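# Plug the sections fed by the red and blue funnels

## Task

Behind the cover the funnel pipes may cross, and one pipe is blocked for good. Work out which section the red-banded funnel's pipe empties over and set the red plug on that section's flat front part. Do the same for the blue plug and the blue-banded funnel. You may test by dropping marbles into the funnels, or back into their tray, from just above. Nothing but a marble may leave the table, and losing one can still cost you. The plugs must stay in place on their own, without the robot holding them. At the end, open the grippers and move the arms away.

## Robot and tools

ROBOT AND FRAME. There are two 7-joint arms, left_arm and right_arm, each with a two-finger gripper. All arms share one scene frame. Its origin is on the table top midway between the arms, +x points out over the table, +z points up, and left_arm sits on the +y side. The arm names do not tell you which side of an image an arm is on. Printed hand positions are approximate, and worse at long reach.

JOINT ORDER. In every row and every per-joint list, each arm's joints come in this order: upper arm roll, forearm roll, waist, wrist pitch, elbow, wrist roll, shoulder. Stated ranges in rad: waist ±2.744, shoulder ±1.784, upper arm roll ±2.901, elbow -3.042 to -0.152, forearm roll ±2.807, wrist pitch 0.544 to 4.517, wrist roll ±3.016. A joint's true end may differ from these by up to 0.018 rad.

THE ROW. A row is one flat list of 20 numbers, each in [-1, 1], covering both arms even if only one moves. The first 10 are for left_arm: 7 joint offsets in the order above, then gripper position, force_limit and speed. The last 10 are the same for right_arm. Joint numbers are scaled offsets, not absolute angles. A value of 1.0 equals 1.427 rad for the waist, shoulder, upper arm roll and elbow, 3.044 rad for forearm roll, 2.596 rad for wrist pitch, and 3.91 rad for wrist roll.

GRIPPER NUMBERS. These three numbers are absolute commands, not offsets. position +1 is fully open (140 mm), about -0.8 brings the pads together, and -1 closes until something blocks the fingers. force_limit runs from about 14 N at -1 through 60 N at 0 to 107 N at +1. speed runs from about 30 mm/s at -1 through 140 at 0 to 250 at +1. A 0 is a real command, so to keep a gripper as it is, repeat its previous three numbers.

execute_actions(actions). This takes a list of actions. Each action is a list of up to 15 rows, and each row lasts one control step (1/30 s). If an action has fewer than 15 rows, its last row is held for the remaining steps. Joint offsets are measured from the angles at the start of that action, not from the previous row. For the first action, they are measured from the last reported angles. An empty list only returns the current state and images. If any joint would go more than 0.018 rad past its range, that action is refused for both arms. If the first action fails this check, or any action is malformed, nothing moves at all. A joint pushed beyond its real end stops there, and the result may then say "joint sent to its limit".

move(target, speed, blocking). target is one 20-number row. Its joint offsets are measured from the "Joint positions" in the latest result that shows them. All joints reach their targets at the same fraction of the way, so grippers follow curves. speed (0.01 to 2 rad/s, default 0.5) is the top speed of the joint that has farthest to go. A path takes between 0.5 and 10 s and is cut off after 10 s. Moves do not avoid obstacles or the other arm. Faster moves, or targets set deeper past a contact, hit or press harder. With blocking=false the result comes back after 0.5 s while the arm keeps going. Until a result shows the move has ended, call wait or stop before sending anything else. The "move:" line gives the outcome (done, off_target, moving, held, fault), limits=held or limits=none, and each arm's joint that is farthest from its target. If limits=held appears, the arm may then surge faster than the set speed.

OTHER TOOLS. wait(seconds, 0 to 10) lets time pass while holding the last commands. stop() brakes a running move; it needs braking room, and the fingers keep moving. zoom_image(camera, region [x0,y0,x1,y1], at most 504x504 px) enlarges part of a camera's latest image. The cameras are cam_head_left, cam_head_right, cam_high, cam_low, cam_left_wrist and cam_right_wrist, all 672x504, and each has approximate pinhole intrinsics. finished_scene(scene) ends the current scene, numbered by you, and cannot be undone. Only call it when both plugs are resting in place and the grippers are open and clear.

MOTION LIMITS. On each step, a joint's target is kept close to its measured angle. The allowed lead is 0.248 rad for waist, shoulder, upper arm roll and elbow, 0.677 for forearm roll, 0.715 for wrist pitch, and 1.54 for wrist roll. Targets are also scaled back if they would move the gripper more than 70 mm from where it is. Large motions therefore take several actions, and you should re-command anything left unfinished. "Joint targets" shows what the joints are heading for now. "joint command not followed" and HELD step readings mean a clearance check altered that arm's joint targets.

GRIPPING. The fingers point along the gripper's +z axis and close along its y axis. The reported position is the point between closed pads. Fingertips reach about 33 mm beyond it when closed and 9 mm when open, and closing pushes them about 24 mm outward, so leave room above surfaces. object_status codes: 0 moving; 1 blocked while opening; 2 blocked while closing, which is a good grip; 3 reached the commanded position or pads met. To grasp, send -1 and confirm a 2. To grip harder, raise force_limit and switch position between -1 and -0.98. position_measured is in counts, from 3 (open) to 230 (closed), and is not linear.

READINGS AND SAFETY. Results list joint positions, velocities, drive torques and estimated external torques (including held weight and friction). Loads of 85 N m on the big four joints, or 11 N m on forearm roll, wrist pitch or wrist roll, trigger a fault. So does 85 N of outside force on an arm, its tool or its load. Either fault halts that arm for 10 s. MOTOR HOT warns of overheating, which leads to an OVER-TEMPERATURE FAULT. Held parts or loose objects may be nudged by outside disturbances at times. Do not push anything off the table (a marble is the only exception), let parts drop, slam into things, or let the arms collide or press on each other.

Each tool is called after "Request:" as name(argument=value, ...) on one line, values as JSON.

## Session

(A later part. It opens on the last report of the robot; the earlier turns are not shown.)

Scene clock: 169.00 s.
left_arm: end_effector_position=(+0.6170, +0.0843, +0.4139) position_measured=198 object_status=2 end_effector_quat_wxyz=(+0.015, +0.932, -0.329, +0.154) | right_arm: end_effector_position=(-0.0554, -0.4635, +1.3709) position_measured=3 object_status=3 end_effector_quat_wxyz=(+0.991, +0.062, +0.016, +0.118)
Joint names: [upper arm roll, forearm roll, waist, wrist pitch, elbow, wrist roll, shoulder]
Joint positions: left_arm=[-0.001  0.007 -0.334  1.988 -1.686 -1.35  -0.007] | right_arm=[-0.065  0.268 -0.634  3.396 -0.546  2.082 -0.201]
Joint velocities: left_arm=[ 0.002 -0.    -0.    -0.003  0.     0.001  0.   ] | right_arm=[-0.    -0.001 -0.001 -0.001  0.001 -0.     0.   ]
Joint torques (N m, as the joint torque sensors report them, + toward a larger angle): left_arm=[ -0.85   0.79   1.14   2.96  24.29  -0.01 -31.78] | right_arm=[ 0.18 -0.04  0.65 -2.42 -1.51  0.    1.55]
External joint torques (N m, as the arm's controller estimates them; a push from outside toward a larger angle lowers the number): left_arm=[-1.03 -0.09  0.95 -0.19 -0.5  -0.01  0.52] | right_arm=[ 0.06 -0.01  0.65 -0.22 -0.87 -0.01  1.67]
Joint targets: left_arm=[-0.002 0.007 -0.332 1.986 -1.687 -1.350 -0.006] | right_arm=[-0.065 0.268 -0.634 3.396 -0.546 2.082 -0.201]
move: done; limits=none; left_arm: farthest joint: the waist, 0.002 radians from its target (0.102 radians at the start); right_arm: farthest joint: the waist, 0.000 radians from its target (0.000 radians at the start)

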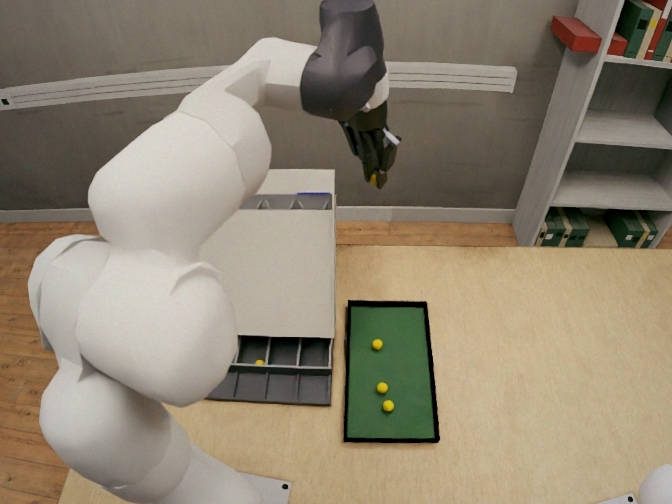

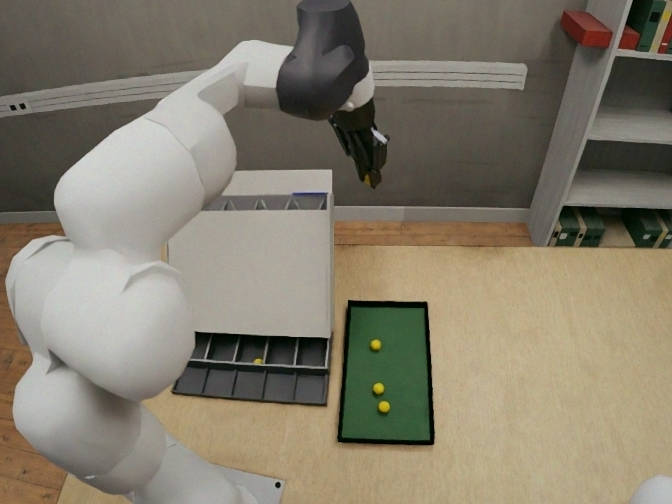

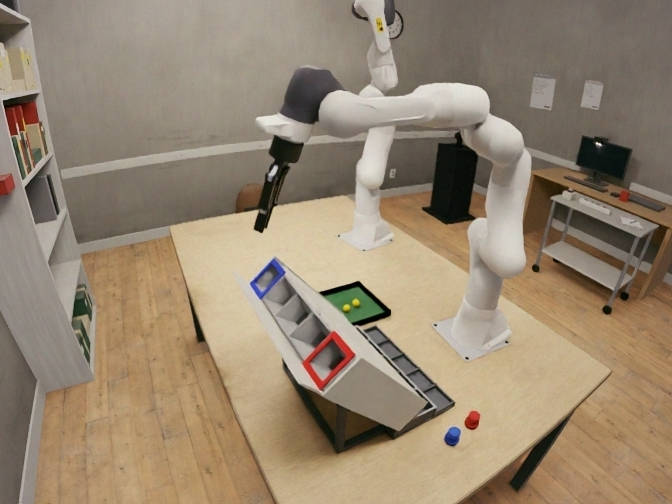

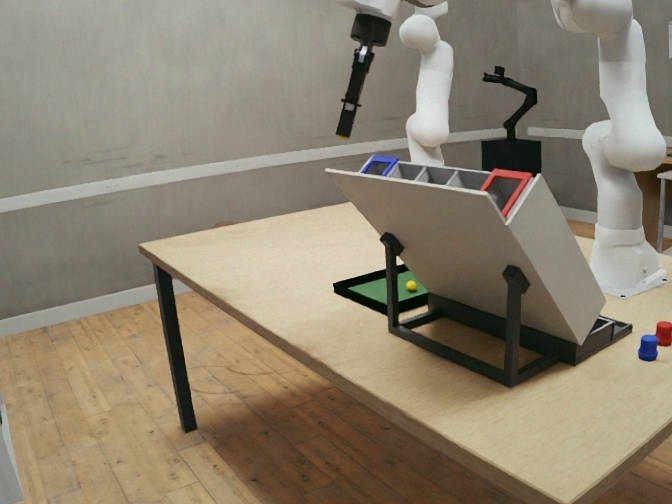

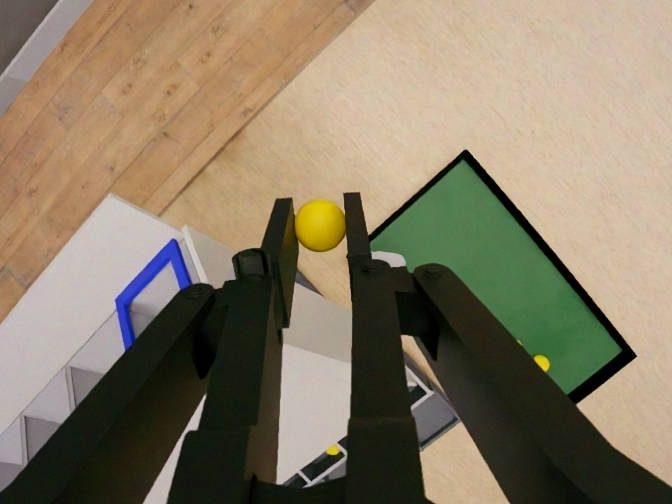

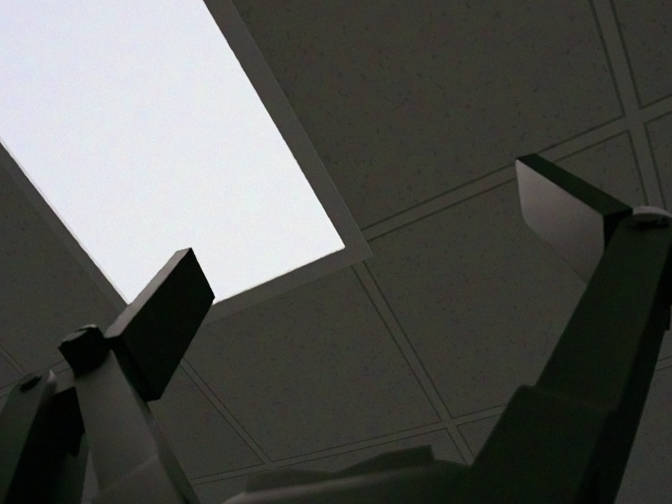

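Request:
move(target=[0,0,0.302,0.0335,-0.1254,0,-0.0582,-1,-0.2,-0.75,0,0,0,0,0,0,0,1,-0.5,0.5], speed=0.6)

Scene clock: 173.63 s.
left_arm: end_effector_position=(+0.6557, +0.3559, +0.3794) position_measured=198 object_status=2 end_effector_quat_wxyz=(-0.018, +0.981, -0.122, +0.147) | right_arm: end_effector_position=(-0.0554, -0.4635, +1.3709) position_measured=3 object_status=3 end_effector_quat_wxyz=(+0.991, +0.062, +0.016, +0.118)
Joint names: [upper arm roll, forearm roll, waist, wrist pitch, elbow, wrist roll, shoulder]
Joint positions: left_arm=[-0.     0.007  0.096  2.072 -1.862 -1.35  -0.088] | right_arm=[-0.065  0.268 -0.634  3.396 -0.546  2.082 -0.201]
Joint velocities: left_arm=[-0.001  0.001 -0.001  0.004 -0.001  0.001  0.001] | right_arm=[-0.     0.     0.    -0.    -0.     0.001  0.   ]
Joint torques (N m, as the joint torque sensors report them, + toward a larger angle): left_arm=[ -1.23   0.84   0.53   3.48  23.44  -0.09 -31.58] | right_arm=[ 0.17 -0.08  0.5  -2.41 -1.88  0.03  1.2 ]
External joint torques (N m, as the arm's controller estimates them; a push from outside toward a larger angle lowers the number): left_arm=[-1.03  0.    0.65  0.36 -1.48 -0.1  -1.98] | right_arm=[ 0.04 -0.05  0.5  -0.21 -1.27  0.03  1.37]
Joint targets: left_arm=[-0.001 0.007 0.097 2.075 -1.864 -1.350 -0.090] | right_arm=[-0.065 0.268 -0.634 3.396 -0.546 2.082 -0.201]
move: done; limits=none; left_arm: farthest joint: the shoulder, 0.003 radians from its target (0.083 radians at the start); right_arm: farthest joint: the waist, 0.000 radians from its target (0.000 radians at the start)

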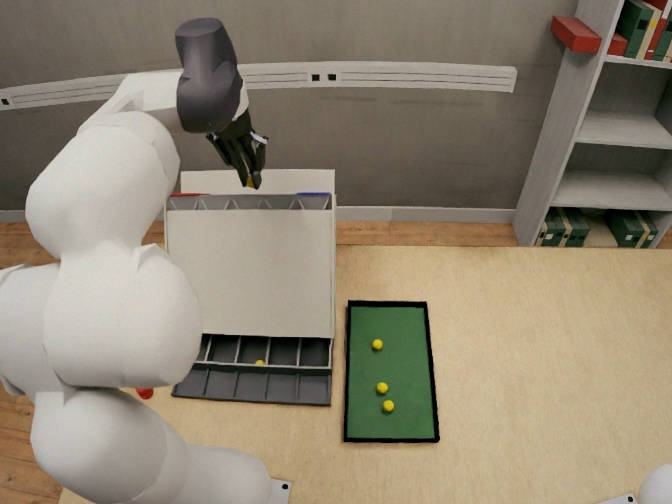

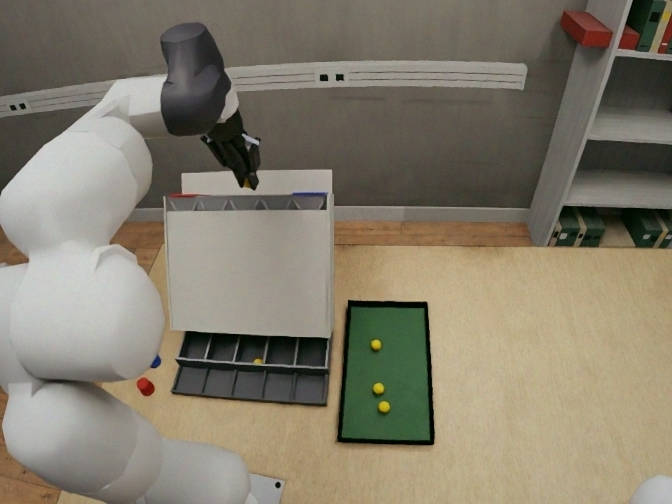

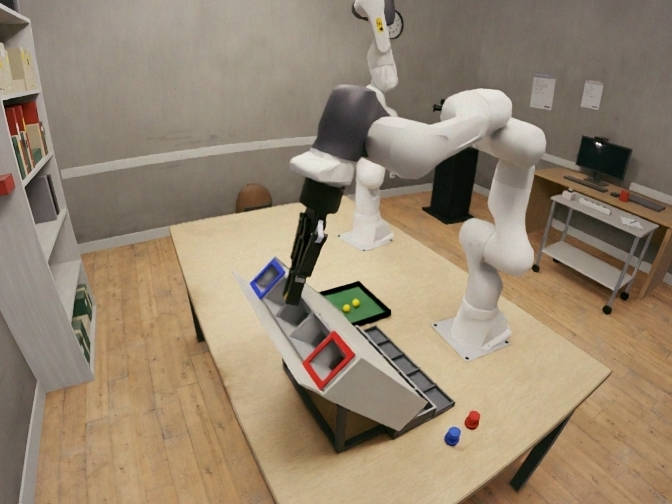

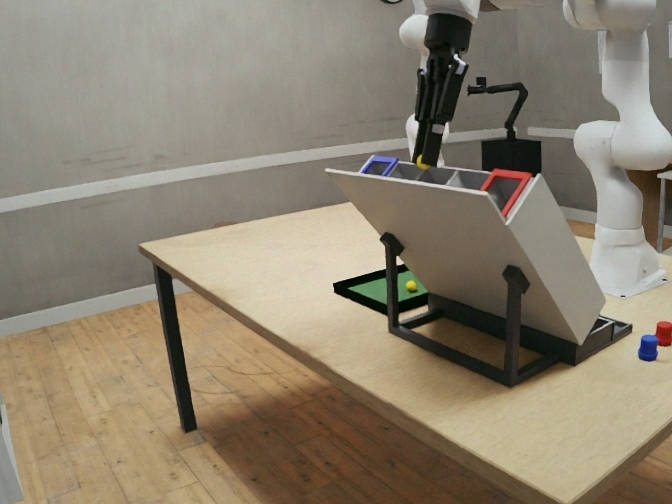

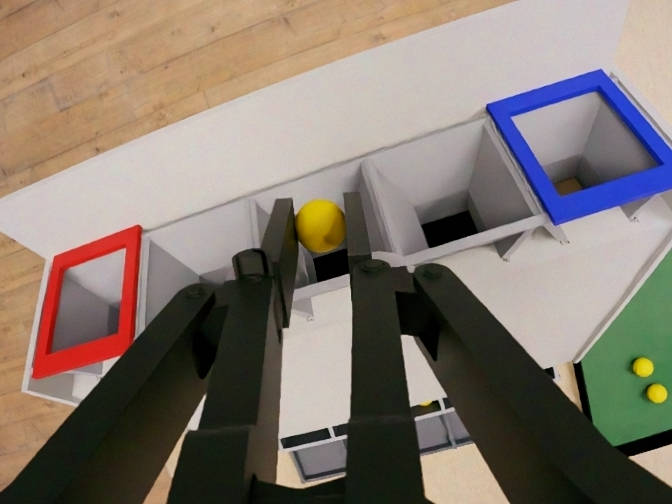

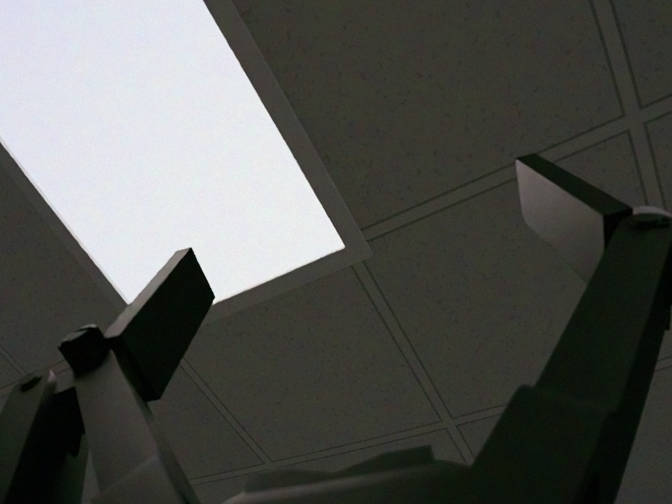

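Request:
move(target=[0,0,-0.2999,-0.0331,0.1226,0,0.0575,-0.15,-0.2,0.8,0,0,0,0,0,0,0,1,-0.5,0.5], speed=0.6)

Scene clock: 179.97 s.
left_arm: end_effector_position=(+0.6169, +0.0860, +0.4122) position_measured=148 object_status=3 end_effector_quat_wxyz=(+0.014, +0.932, -0.328, +0.152) | right_arm: end_effector_position=(-0.0554, -0.4635, +1.3709) position_measured=3 object_status=3 end_effector_quat_wxyz=(+0.991, +0.062, +0.016, +0.118)
Joint names: [upper arm roll, forearm roll, waist, wrist pitch, elbow, wrist roll, shoulder]
Joint positions: left_arm=[-0.001  0.007 -0.332  1.989 -1.69  -1.35  -0.008] | right_arm=[-0.065  0.268 -0.634  3.396 -0.546  2.082 -0.201]
Joint velocities: left_arm=[ 0.    -0.    -0.001 -0.004 -0.    -0.001  0.001] | right_arm=[-0.001 -0.     0.    -0.001 -0.001 -0.    -0.001]
Joint torques (N m, as the joint torque sensors report them, + toward a larger angle): left_arm=[  0.24   0.78  -0.17   2.81  26.32  -0.05 -30.48] | right_arm=[ 0.1  -0.03  0.64 -2.39 -1.95  0.04  1.5 ]
External joint torques (N m, as the arm's controller estimates them; a push from outside toward a larger angle lowers the number): left_arm=[ 0.21 -0.09 -0.21 -0.32  1.62 -0.06  1.68] | right_arm=[-0.02  0.    0.65 -0.18 -1.3   0.04  1.6 ]
Joint targets: left_arm=[-0.000 0.007 -0.332 1.986 -1.687 -1.350 -0.005] | right_arm=[-0.065 0.268 -0.634 3.396 -0.546 2.082 -0.201]
move: done; limits=none; left_arm: farthest joint: the elbow, 0.003 radians from its target (0.175 radians at the start); right_arm: farthest joint: the waist, 0.000 radians from its target (0.000 radians at the start)

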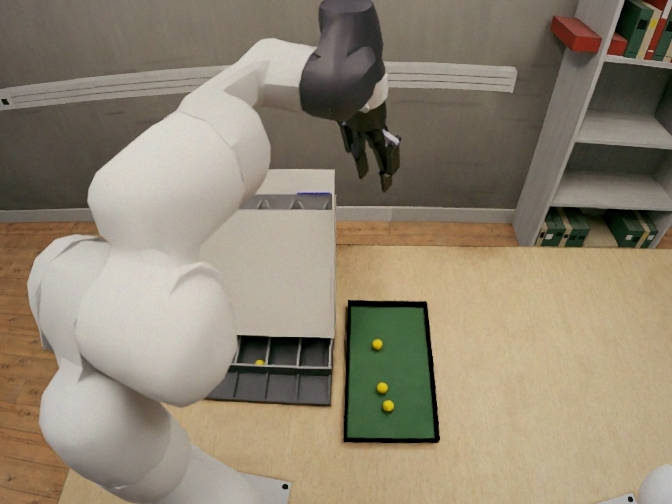

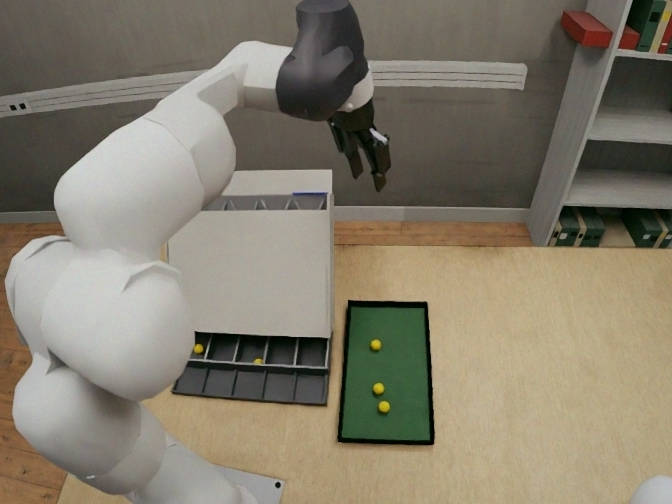

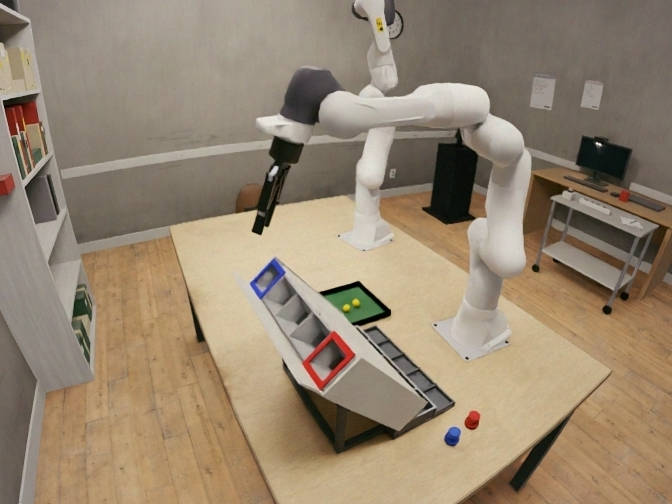

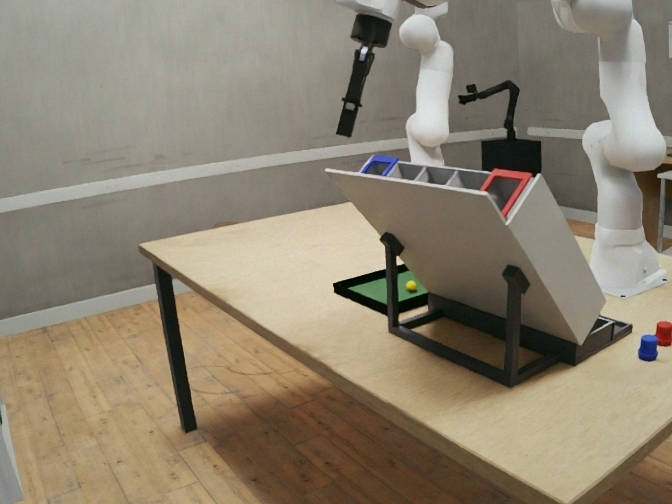

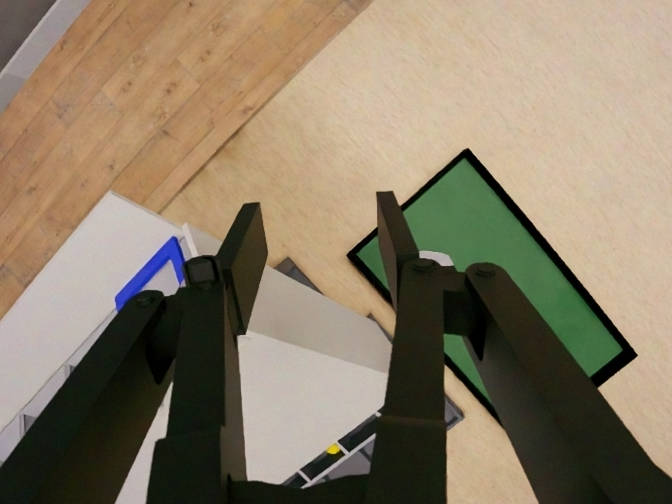

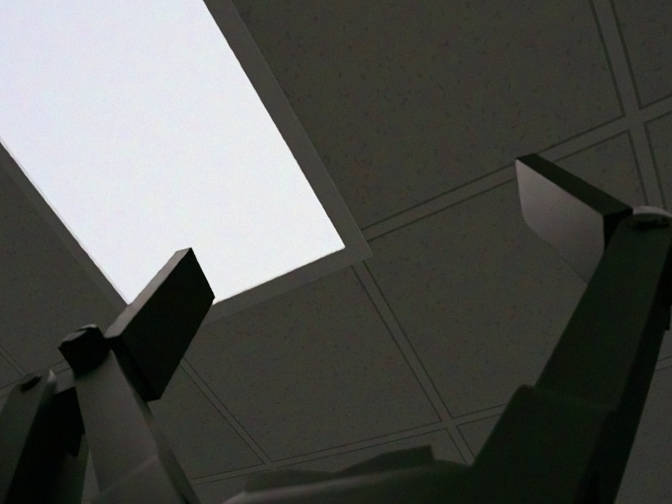

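Request:
move(target=[0,0,-0.1198,0.2076,-0.4634,0,0.1281,-0.15,-0.2,0.8,0,0,0,0,0,0,0,1,-0.5,0.5], speed=0.7)

Scene clock: 191.47 s.
left_arm: end_effector_position=(+0.4487, +0.0705, +0.0450) position_measured=148 object_status=3 end_effector_quat_wxyz=(-0.002, +0.911, -0.412, +0.000) | right_arm: end_effector_position=(-0.0554, -0.4635, +1.3709) position_measured=3 object_status=3 end_effector_quat_wxyz=(+0.991, +0.062, +0.016, +0.118)
Joint names: [upper arm roll, forearm roll, waist, wrist pitch, elbow, wrist roll, shoulder]
Joint positions: left_arm=[-0.002  0.007 -0.5    2.525 -2.349 -1.35   0.177] | right_arm=[-0.065  0.268 -0.634  3.396 -0.546  2.082 -0.201]
Joint velocities: left_arm=[-0.002 -0.    -0.001  0.004 -0.     0.002  0.001] | right_arm=[ 0.001 -0.001 -0.001 -0.    -0.    -0.    -0.001]
Joint torques (N m, as the joint torque sensors report them, + toward a larger angle): left_arm=[ -0.24   0.41  -0.47   2.86  18.79   0.   -35.33] | right_arm=[ 0.48 -0.05  0.55 -2.42 -1.58  0.03  1.41]
External joint torques (N m, as the arm's controller estimates them; a push from outside toward a larger angle lowers the number): left_arm=[-0.27 -0.09 -0.34  0.34 -0.69  0.   -2.18] | right_arm=[ 0.37 -0.02  0.56 -0.23 -1.06  0.02  1.78]
Joint targets: left_arm=[-0.001 0.007 -0.502 2.528 -2.351 -1.350 0.175] | right_arm=[-0.065 0.268 -0.634 3.396 -0.546 2.082 -0.201]
move: done; limits=none; left_arm: farthest joint: the waist, 0.003 radians from its target (0.171 radians at the start); right_arm: farthest joint: the waist, 0.000 radians from its target (0.000 radians at the start)

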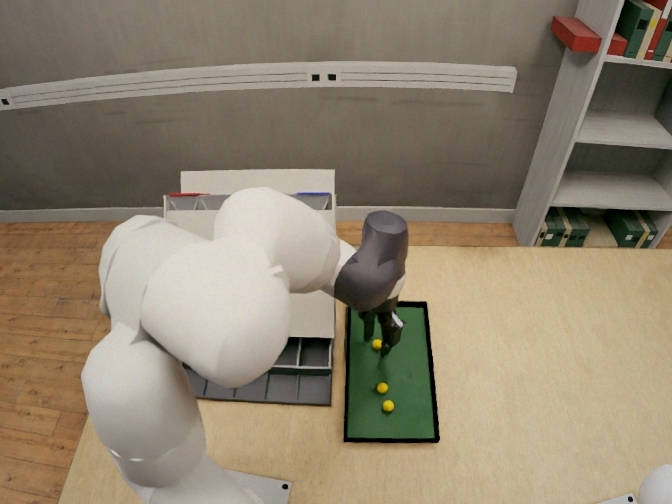

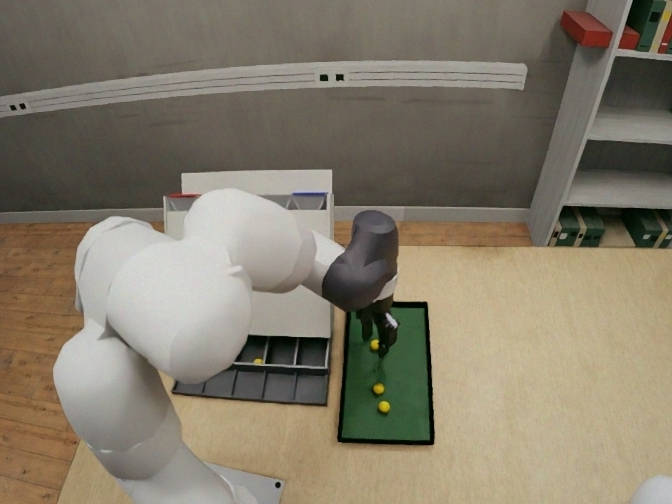

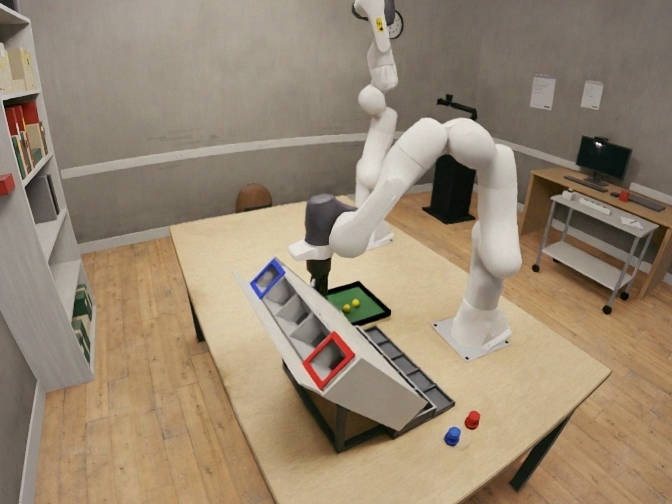

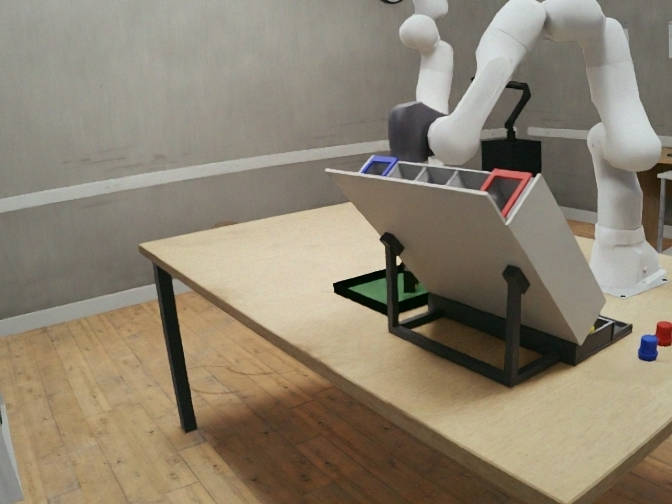

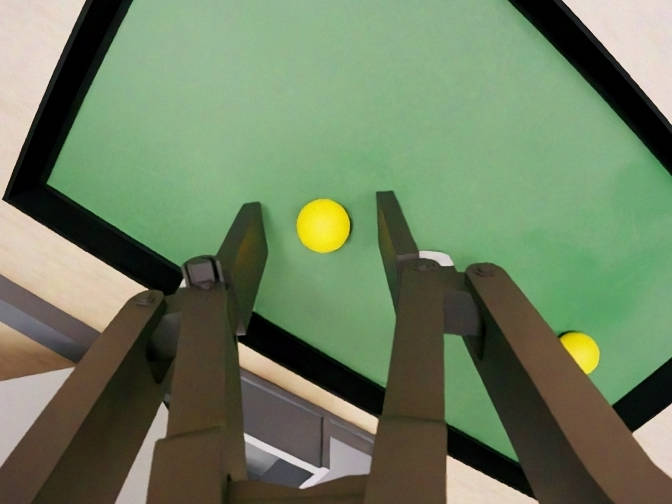

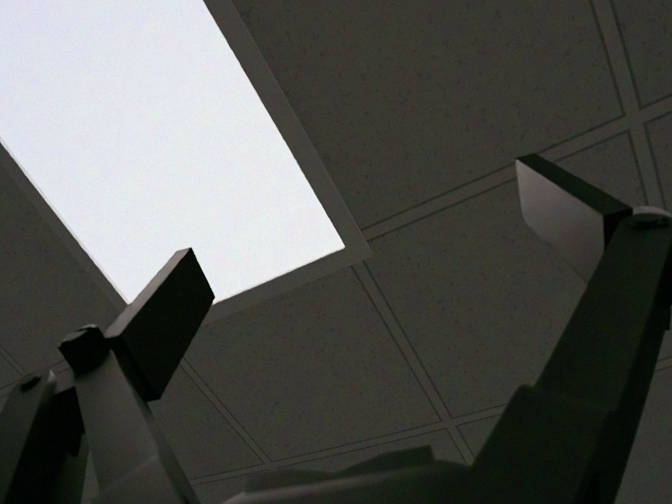

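Well centred. Close.

Request:
move(target=[0,0,0,0,0,0,0,-1,-0.2,-0.3,0,0,0,0,0,0,0,1,-0.5,0.5])

Scene clock: 194.43 s.
left_arm: end_effector_position=(+0.4488, +0.0703, +0.0451) position_measured=198 object_status=2 end_effector_quat_wxyz=(-0.002, +0.911, -0.412, +0.000) | right_arm: end_effector_position=(-0.0554, -0.4635, +1.3709) position_measured=3 object_status=3 end_effector_quat_wxyz=(+0.991, +0.062, +0.016, +0.118)
Joint names: [upper arm roll, forearm roll, waist, wrist pitch, elbow, wrist roll, shoulder]
Joint positions: left_arm=[-0.002  0.007 -0.5    2.526 -2.349 -1.35   0.177] | right_arm=[-0.065  0.268 -0.634  3.396 -0.546  2.082 -0.201]
Joint velocities: left_arm=[ 0.001 -0.002 -0.001  0.001  0.001  0.002  0.001] | right_arm=[ 0.001  0.     0.002 -0.001 -0.001 -0.001 -0.   ]
Joint torques (N m, as the joint torque sensors report them, + toward a larger angle): left_arm=[ -0.05   0.54   0.37   2.33  19.88  -0.09 -33.4 ] | right_arm=[ 0.24 -0.06  0.55 -2.42 -1.64  0.05  1.31]
External joint torques (N m, as the arm's controller estimates them; a push from outside toward a larger angle lowers the number): left_arm=[-0.15  0.04  0.43 -0.19  0.35 -0.09 -0.17] | right_arm=[ 0.11 -0.03  0.55 -0.21 -0.96  0.04  1.34]
Joint targets: left_arm=[-0.002 0.007 -0.500 2.525 -2.349 -1.350 0.177] | right_arm=[-0.065 0.268 -0.634 3.396 -0.546 2.082 -0.201]
move: done; limits=none; left_arm: farthest joint: the wrist pitch, 0.001 radians from its target (0.001 radians at the start); right_arm: farthest joint: the waist, 0.000 radians from its target (0.000 radians at the start)

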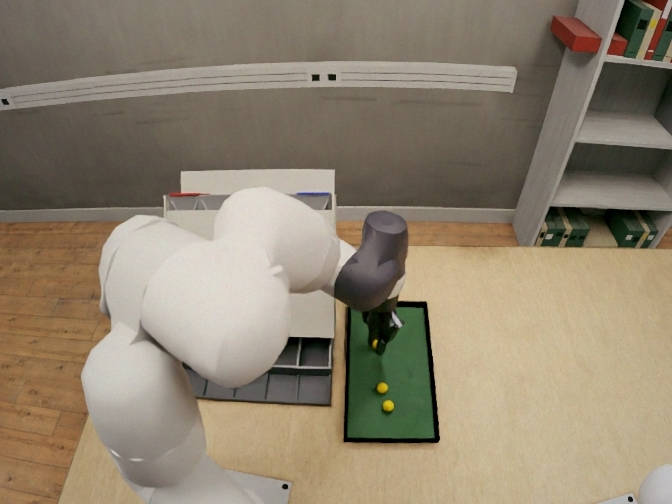

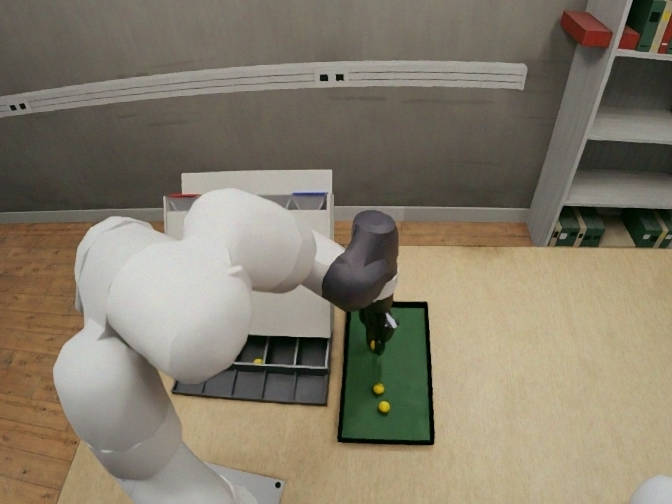

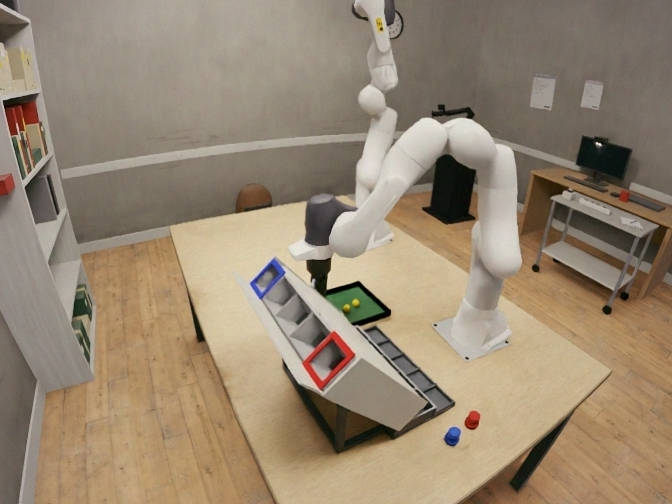

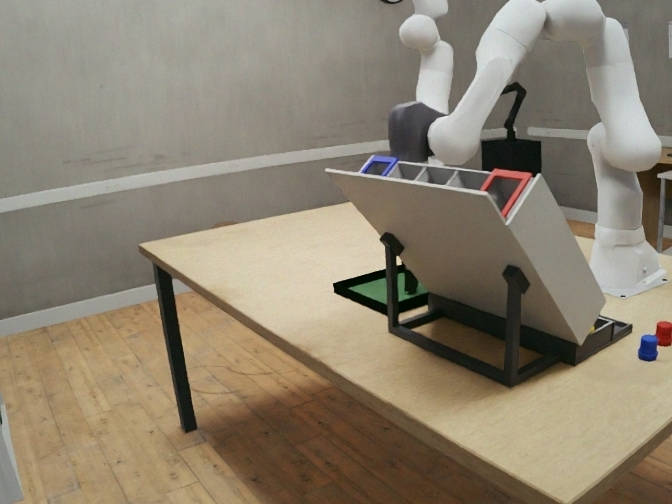

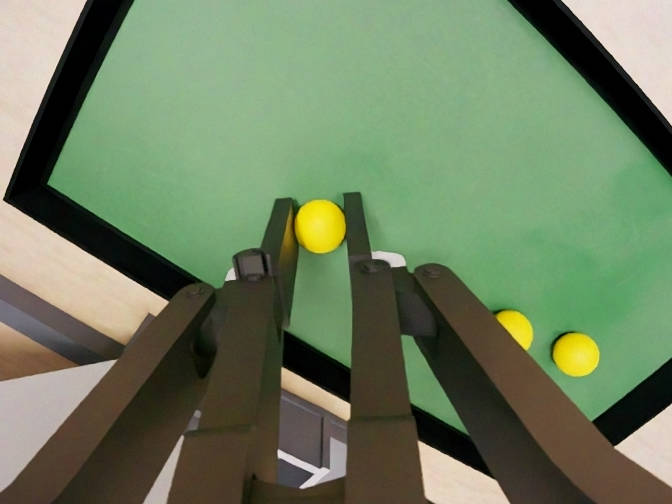

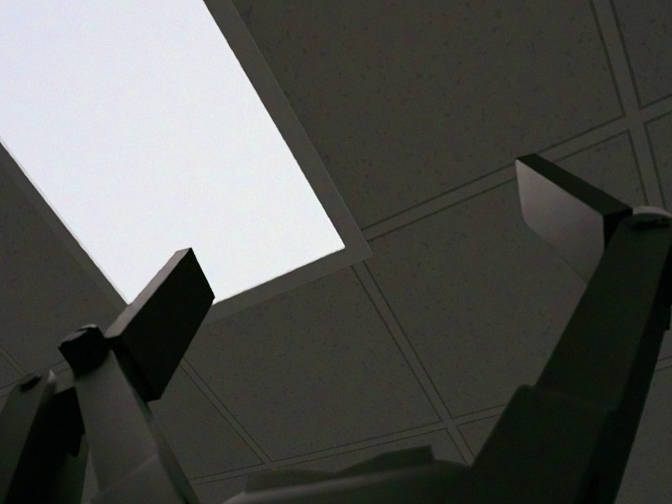

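Request:
zoom_image(camera="cam_left_wrist", region=[460, 290, 628, 416])

Request:
move(target=[0,0,0.1177,-0.208,0.4639,0,-0.1282,-1,-0.2,-0.3,0,0,0,0,0,0,0,1,-0.5,0.5], speed=0.7)

Region (460, 290, 628, 416) of cam_left_wrist's 672x504 image, scaled by 3.000, with more detail than that image has; it fills the top 378 rows of this view, and the rest is white.

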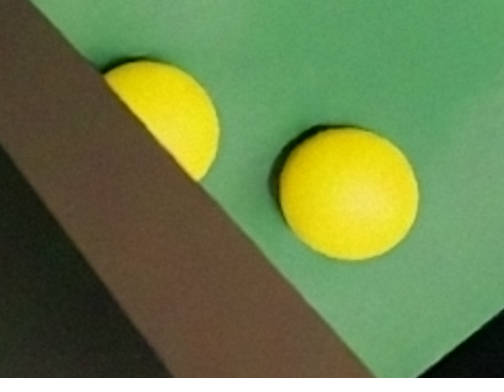

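Scene clock: 199.83 s.
left_arm: end_effector_position=(+0.6166, +0.0845, +0.4128) position_measured=198 object_status=2 end_effector_quat_wxyz=(+0.015, +0.932, -0.329, +0.153) | right_arm: end_effector_position=(-0.0554, -0.4635, +1.3709) position_measured=3 object_status=3 end_effector_quat_wxyz=(+0.991, +0.062, +0.016, +0.118)
Joint names: [upper arm roll, forearm roll, waist, wrist pitch, elbow, wrist roll, shoulder]
Joint positions: left_arm=[-0.001  0.007 -0.334  1.989 -1.688 -1.35  -0.008] | right_arm=[-0.065  0.268 -0.634  3.396 -0.546  2.082 -0.201]
Joint velocities: left_arm=[-0.    -0.    -0.    -0.004 -0.001 -0.001  0.   ] | right_arm=[ 0.001  0.002  0.     0.001  0.001 -0.    -0.001]
Joint torques (N m, as the joint torque sensors report them, + toward a larger angle): left_arm=[ -0.75   0.84   1.75   2.94  25.78  -0.09 -31.73] | right_arm=[ 0.2  -0.05  0.61 -2.41 -1.58  0.05  1.31]
External joint torques (N m, as the arm's controller estimates them; a push from outside toward a larger angle lowers the number): left_arm=[-0.71 -0.03  1.79 -0.21  1.03 -0.09  0.5 ] | right_arm=[ 0.08 -0.02  0.62 -0.24 -1.18  0.04  1.89]
Joint targets: left_arm=[-0.002 0.007 -0.332 1.986 -1.687 -1.350 -0.006] | right_arm=[-0.065 0.268 -0.634 3.396 -0.546 2.082 -0.201]
move: done; limits=none; left_arm: farthest joint: the wrist pitch, 0.003 radians from its target (0.540 radians at the start); right_arm: farthest joint: the waist, 0.000 radians from its target (0.000 radians at the start)

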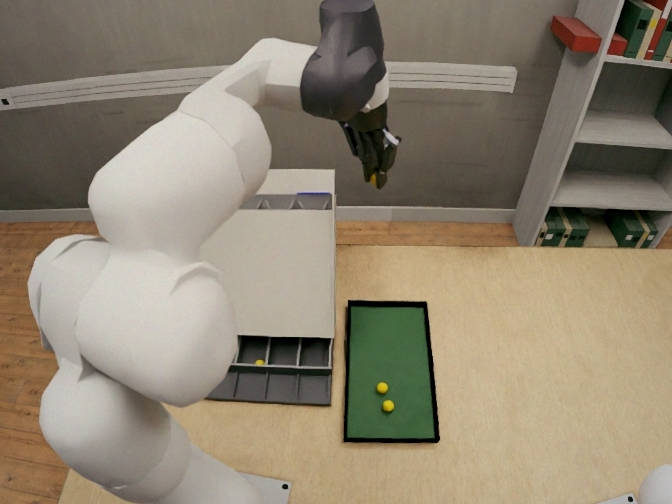

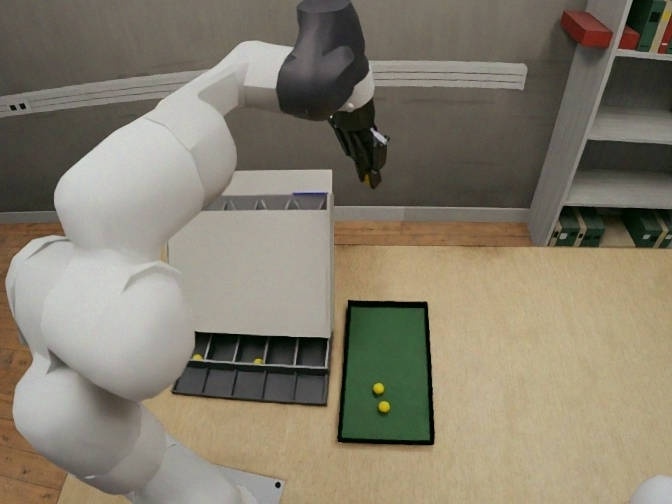

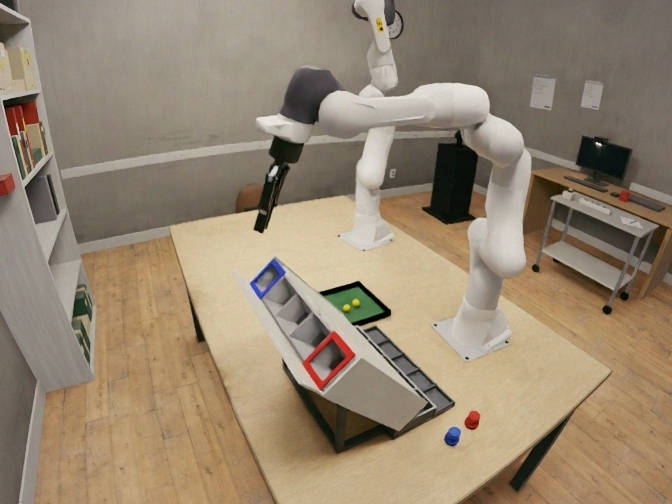

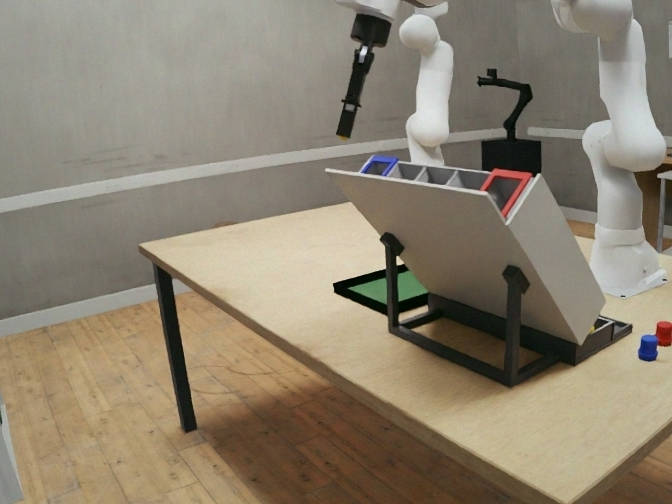

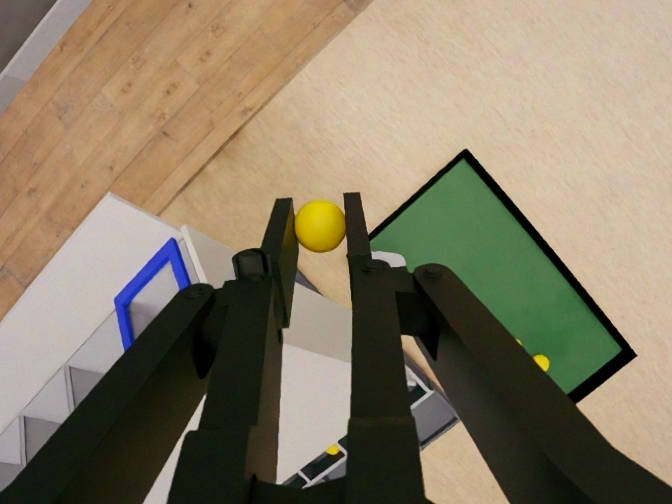

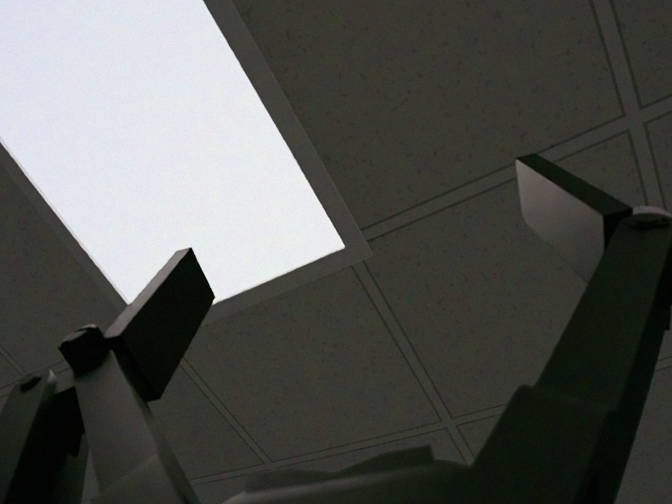

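Request:
move(target=[0,0,0.3882,0.0324,-0.1135,0,-0.049,-1,-0.2,-0.3,0,0,0,0,0,0,0,1,-0.5,0.5], speed=0.7)

Scene clock: 203.87 s.
left_arm: end_effector_position=(+0.6566, +0.4333, +0.3793) position_measured=198 object_status=2 end_effector_quat_wxyz=(-0.027, +0.987, -0.062, +0.146) | right_arm: end_effector_position=(-0.0554, -0.4635, +1.3709) position_measured=3 object_status=3 end_effector_quat_wxyz=(+0.991, +0.062, +0.016, +0.118)
Joint names: [upper arm roll, forearm roll, waist, wrist pitch, elbow, wrist roll, shoulder]
Joint positions: left_arm=[ 0.     0.007  0.219  2.07  -1.847 -1.35  -0.075] | right_arm=[-0.065  0.268 -0.634  3.396 -0.546  2.082 -0.201]
Joint velocities: left_arm=[-0.001 -0.001 -0.     0.004 -0.001 -0.002 -0.001] | right_arm=[-0.    -0.     0.001  0.001 -0.002  0.002 -0.001]
Joint torques (N m, as the joint torque sensors report them, + toward a larger angle): left_arm=[ -0.86   0.75   0.99   3.52  23.08  -0.09 -31.82] | right_arm=[ 0.09 -0.05  0.79 -2.41 -1.89  0.06  1.43]
External joint torques (N m, as the arm's controller estimates them; a push from outside toward a larger angle lowers the number): left_arm=[-0.8  -0.1   0.97  0.39 -1.98 -0.09 -1.54] | right_arm=[-0.04 -0.02  0.79 -0.2  -1.2   0.06  1.47]
Joint targets: left_arm=[-0.001 0.007 0.220 2.073 -1.850 -1.350 -0.077] | right_arm=[-0.065 0.268 -0.634 3.396 -0.546 2.082 -0.201]
move: done; limits=none; left_arm: farthest joint: the shoulder, 0.003 radians from its target (0.070 radians at the start); right_arm: farthest joint: the waist, 0.000 radians from its target (0.000 radians at the start)

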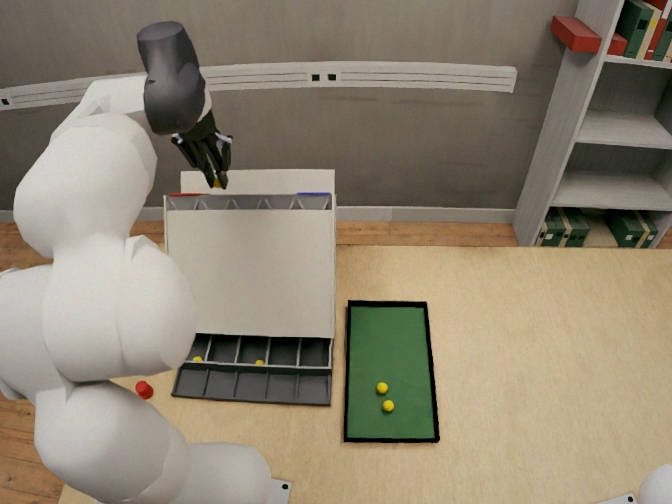

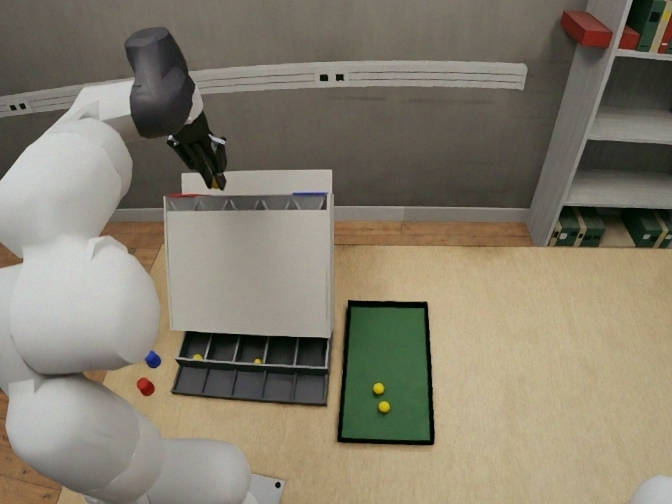

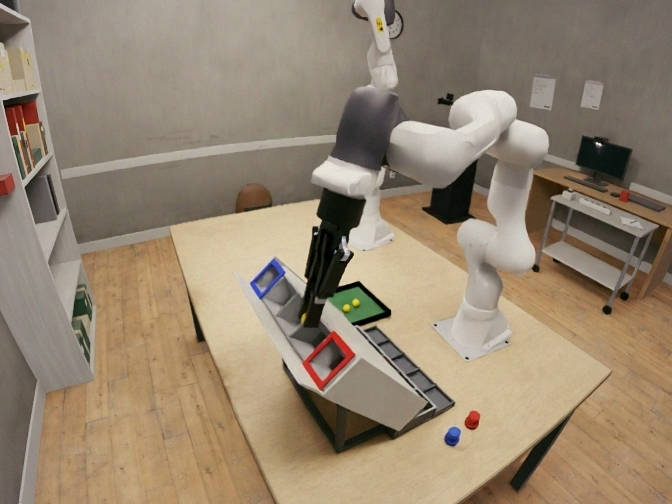

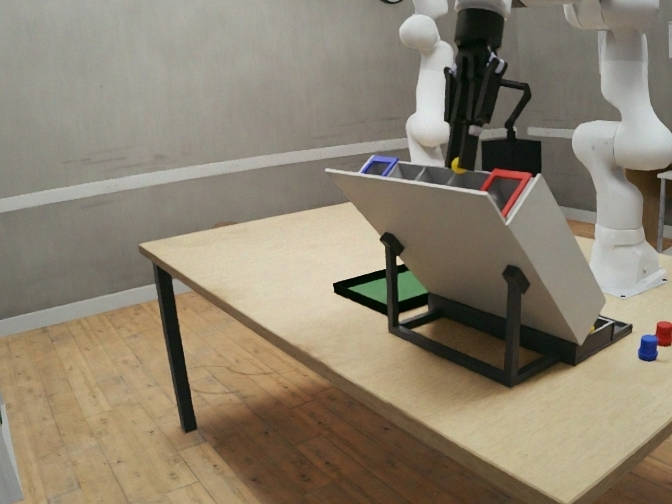

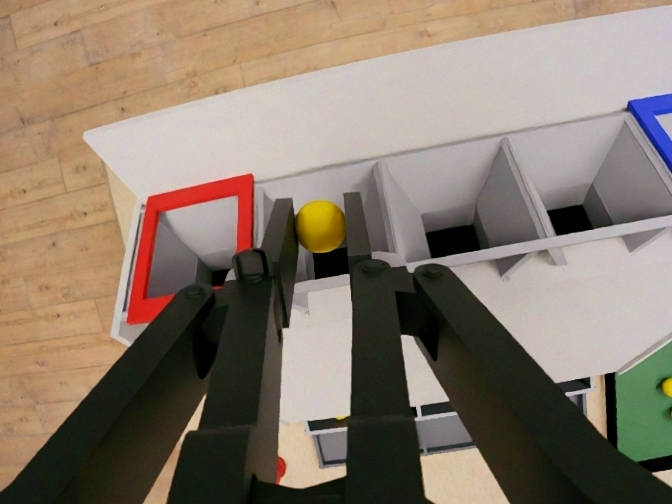

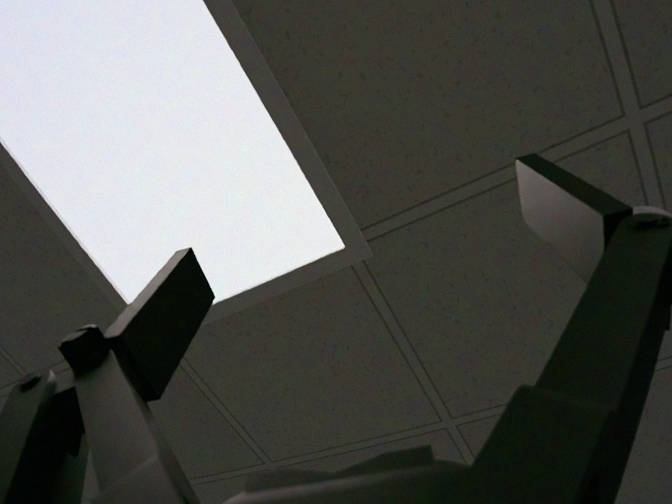

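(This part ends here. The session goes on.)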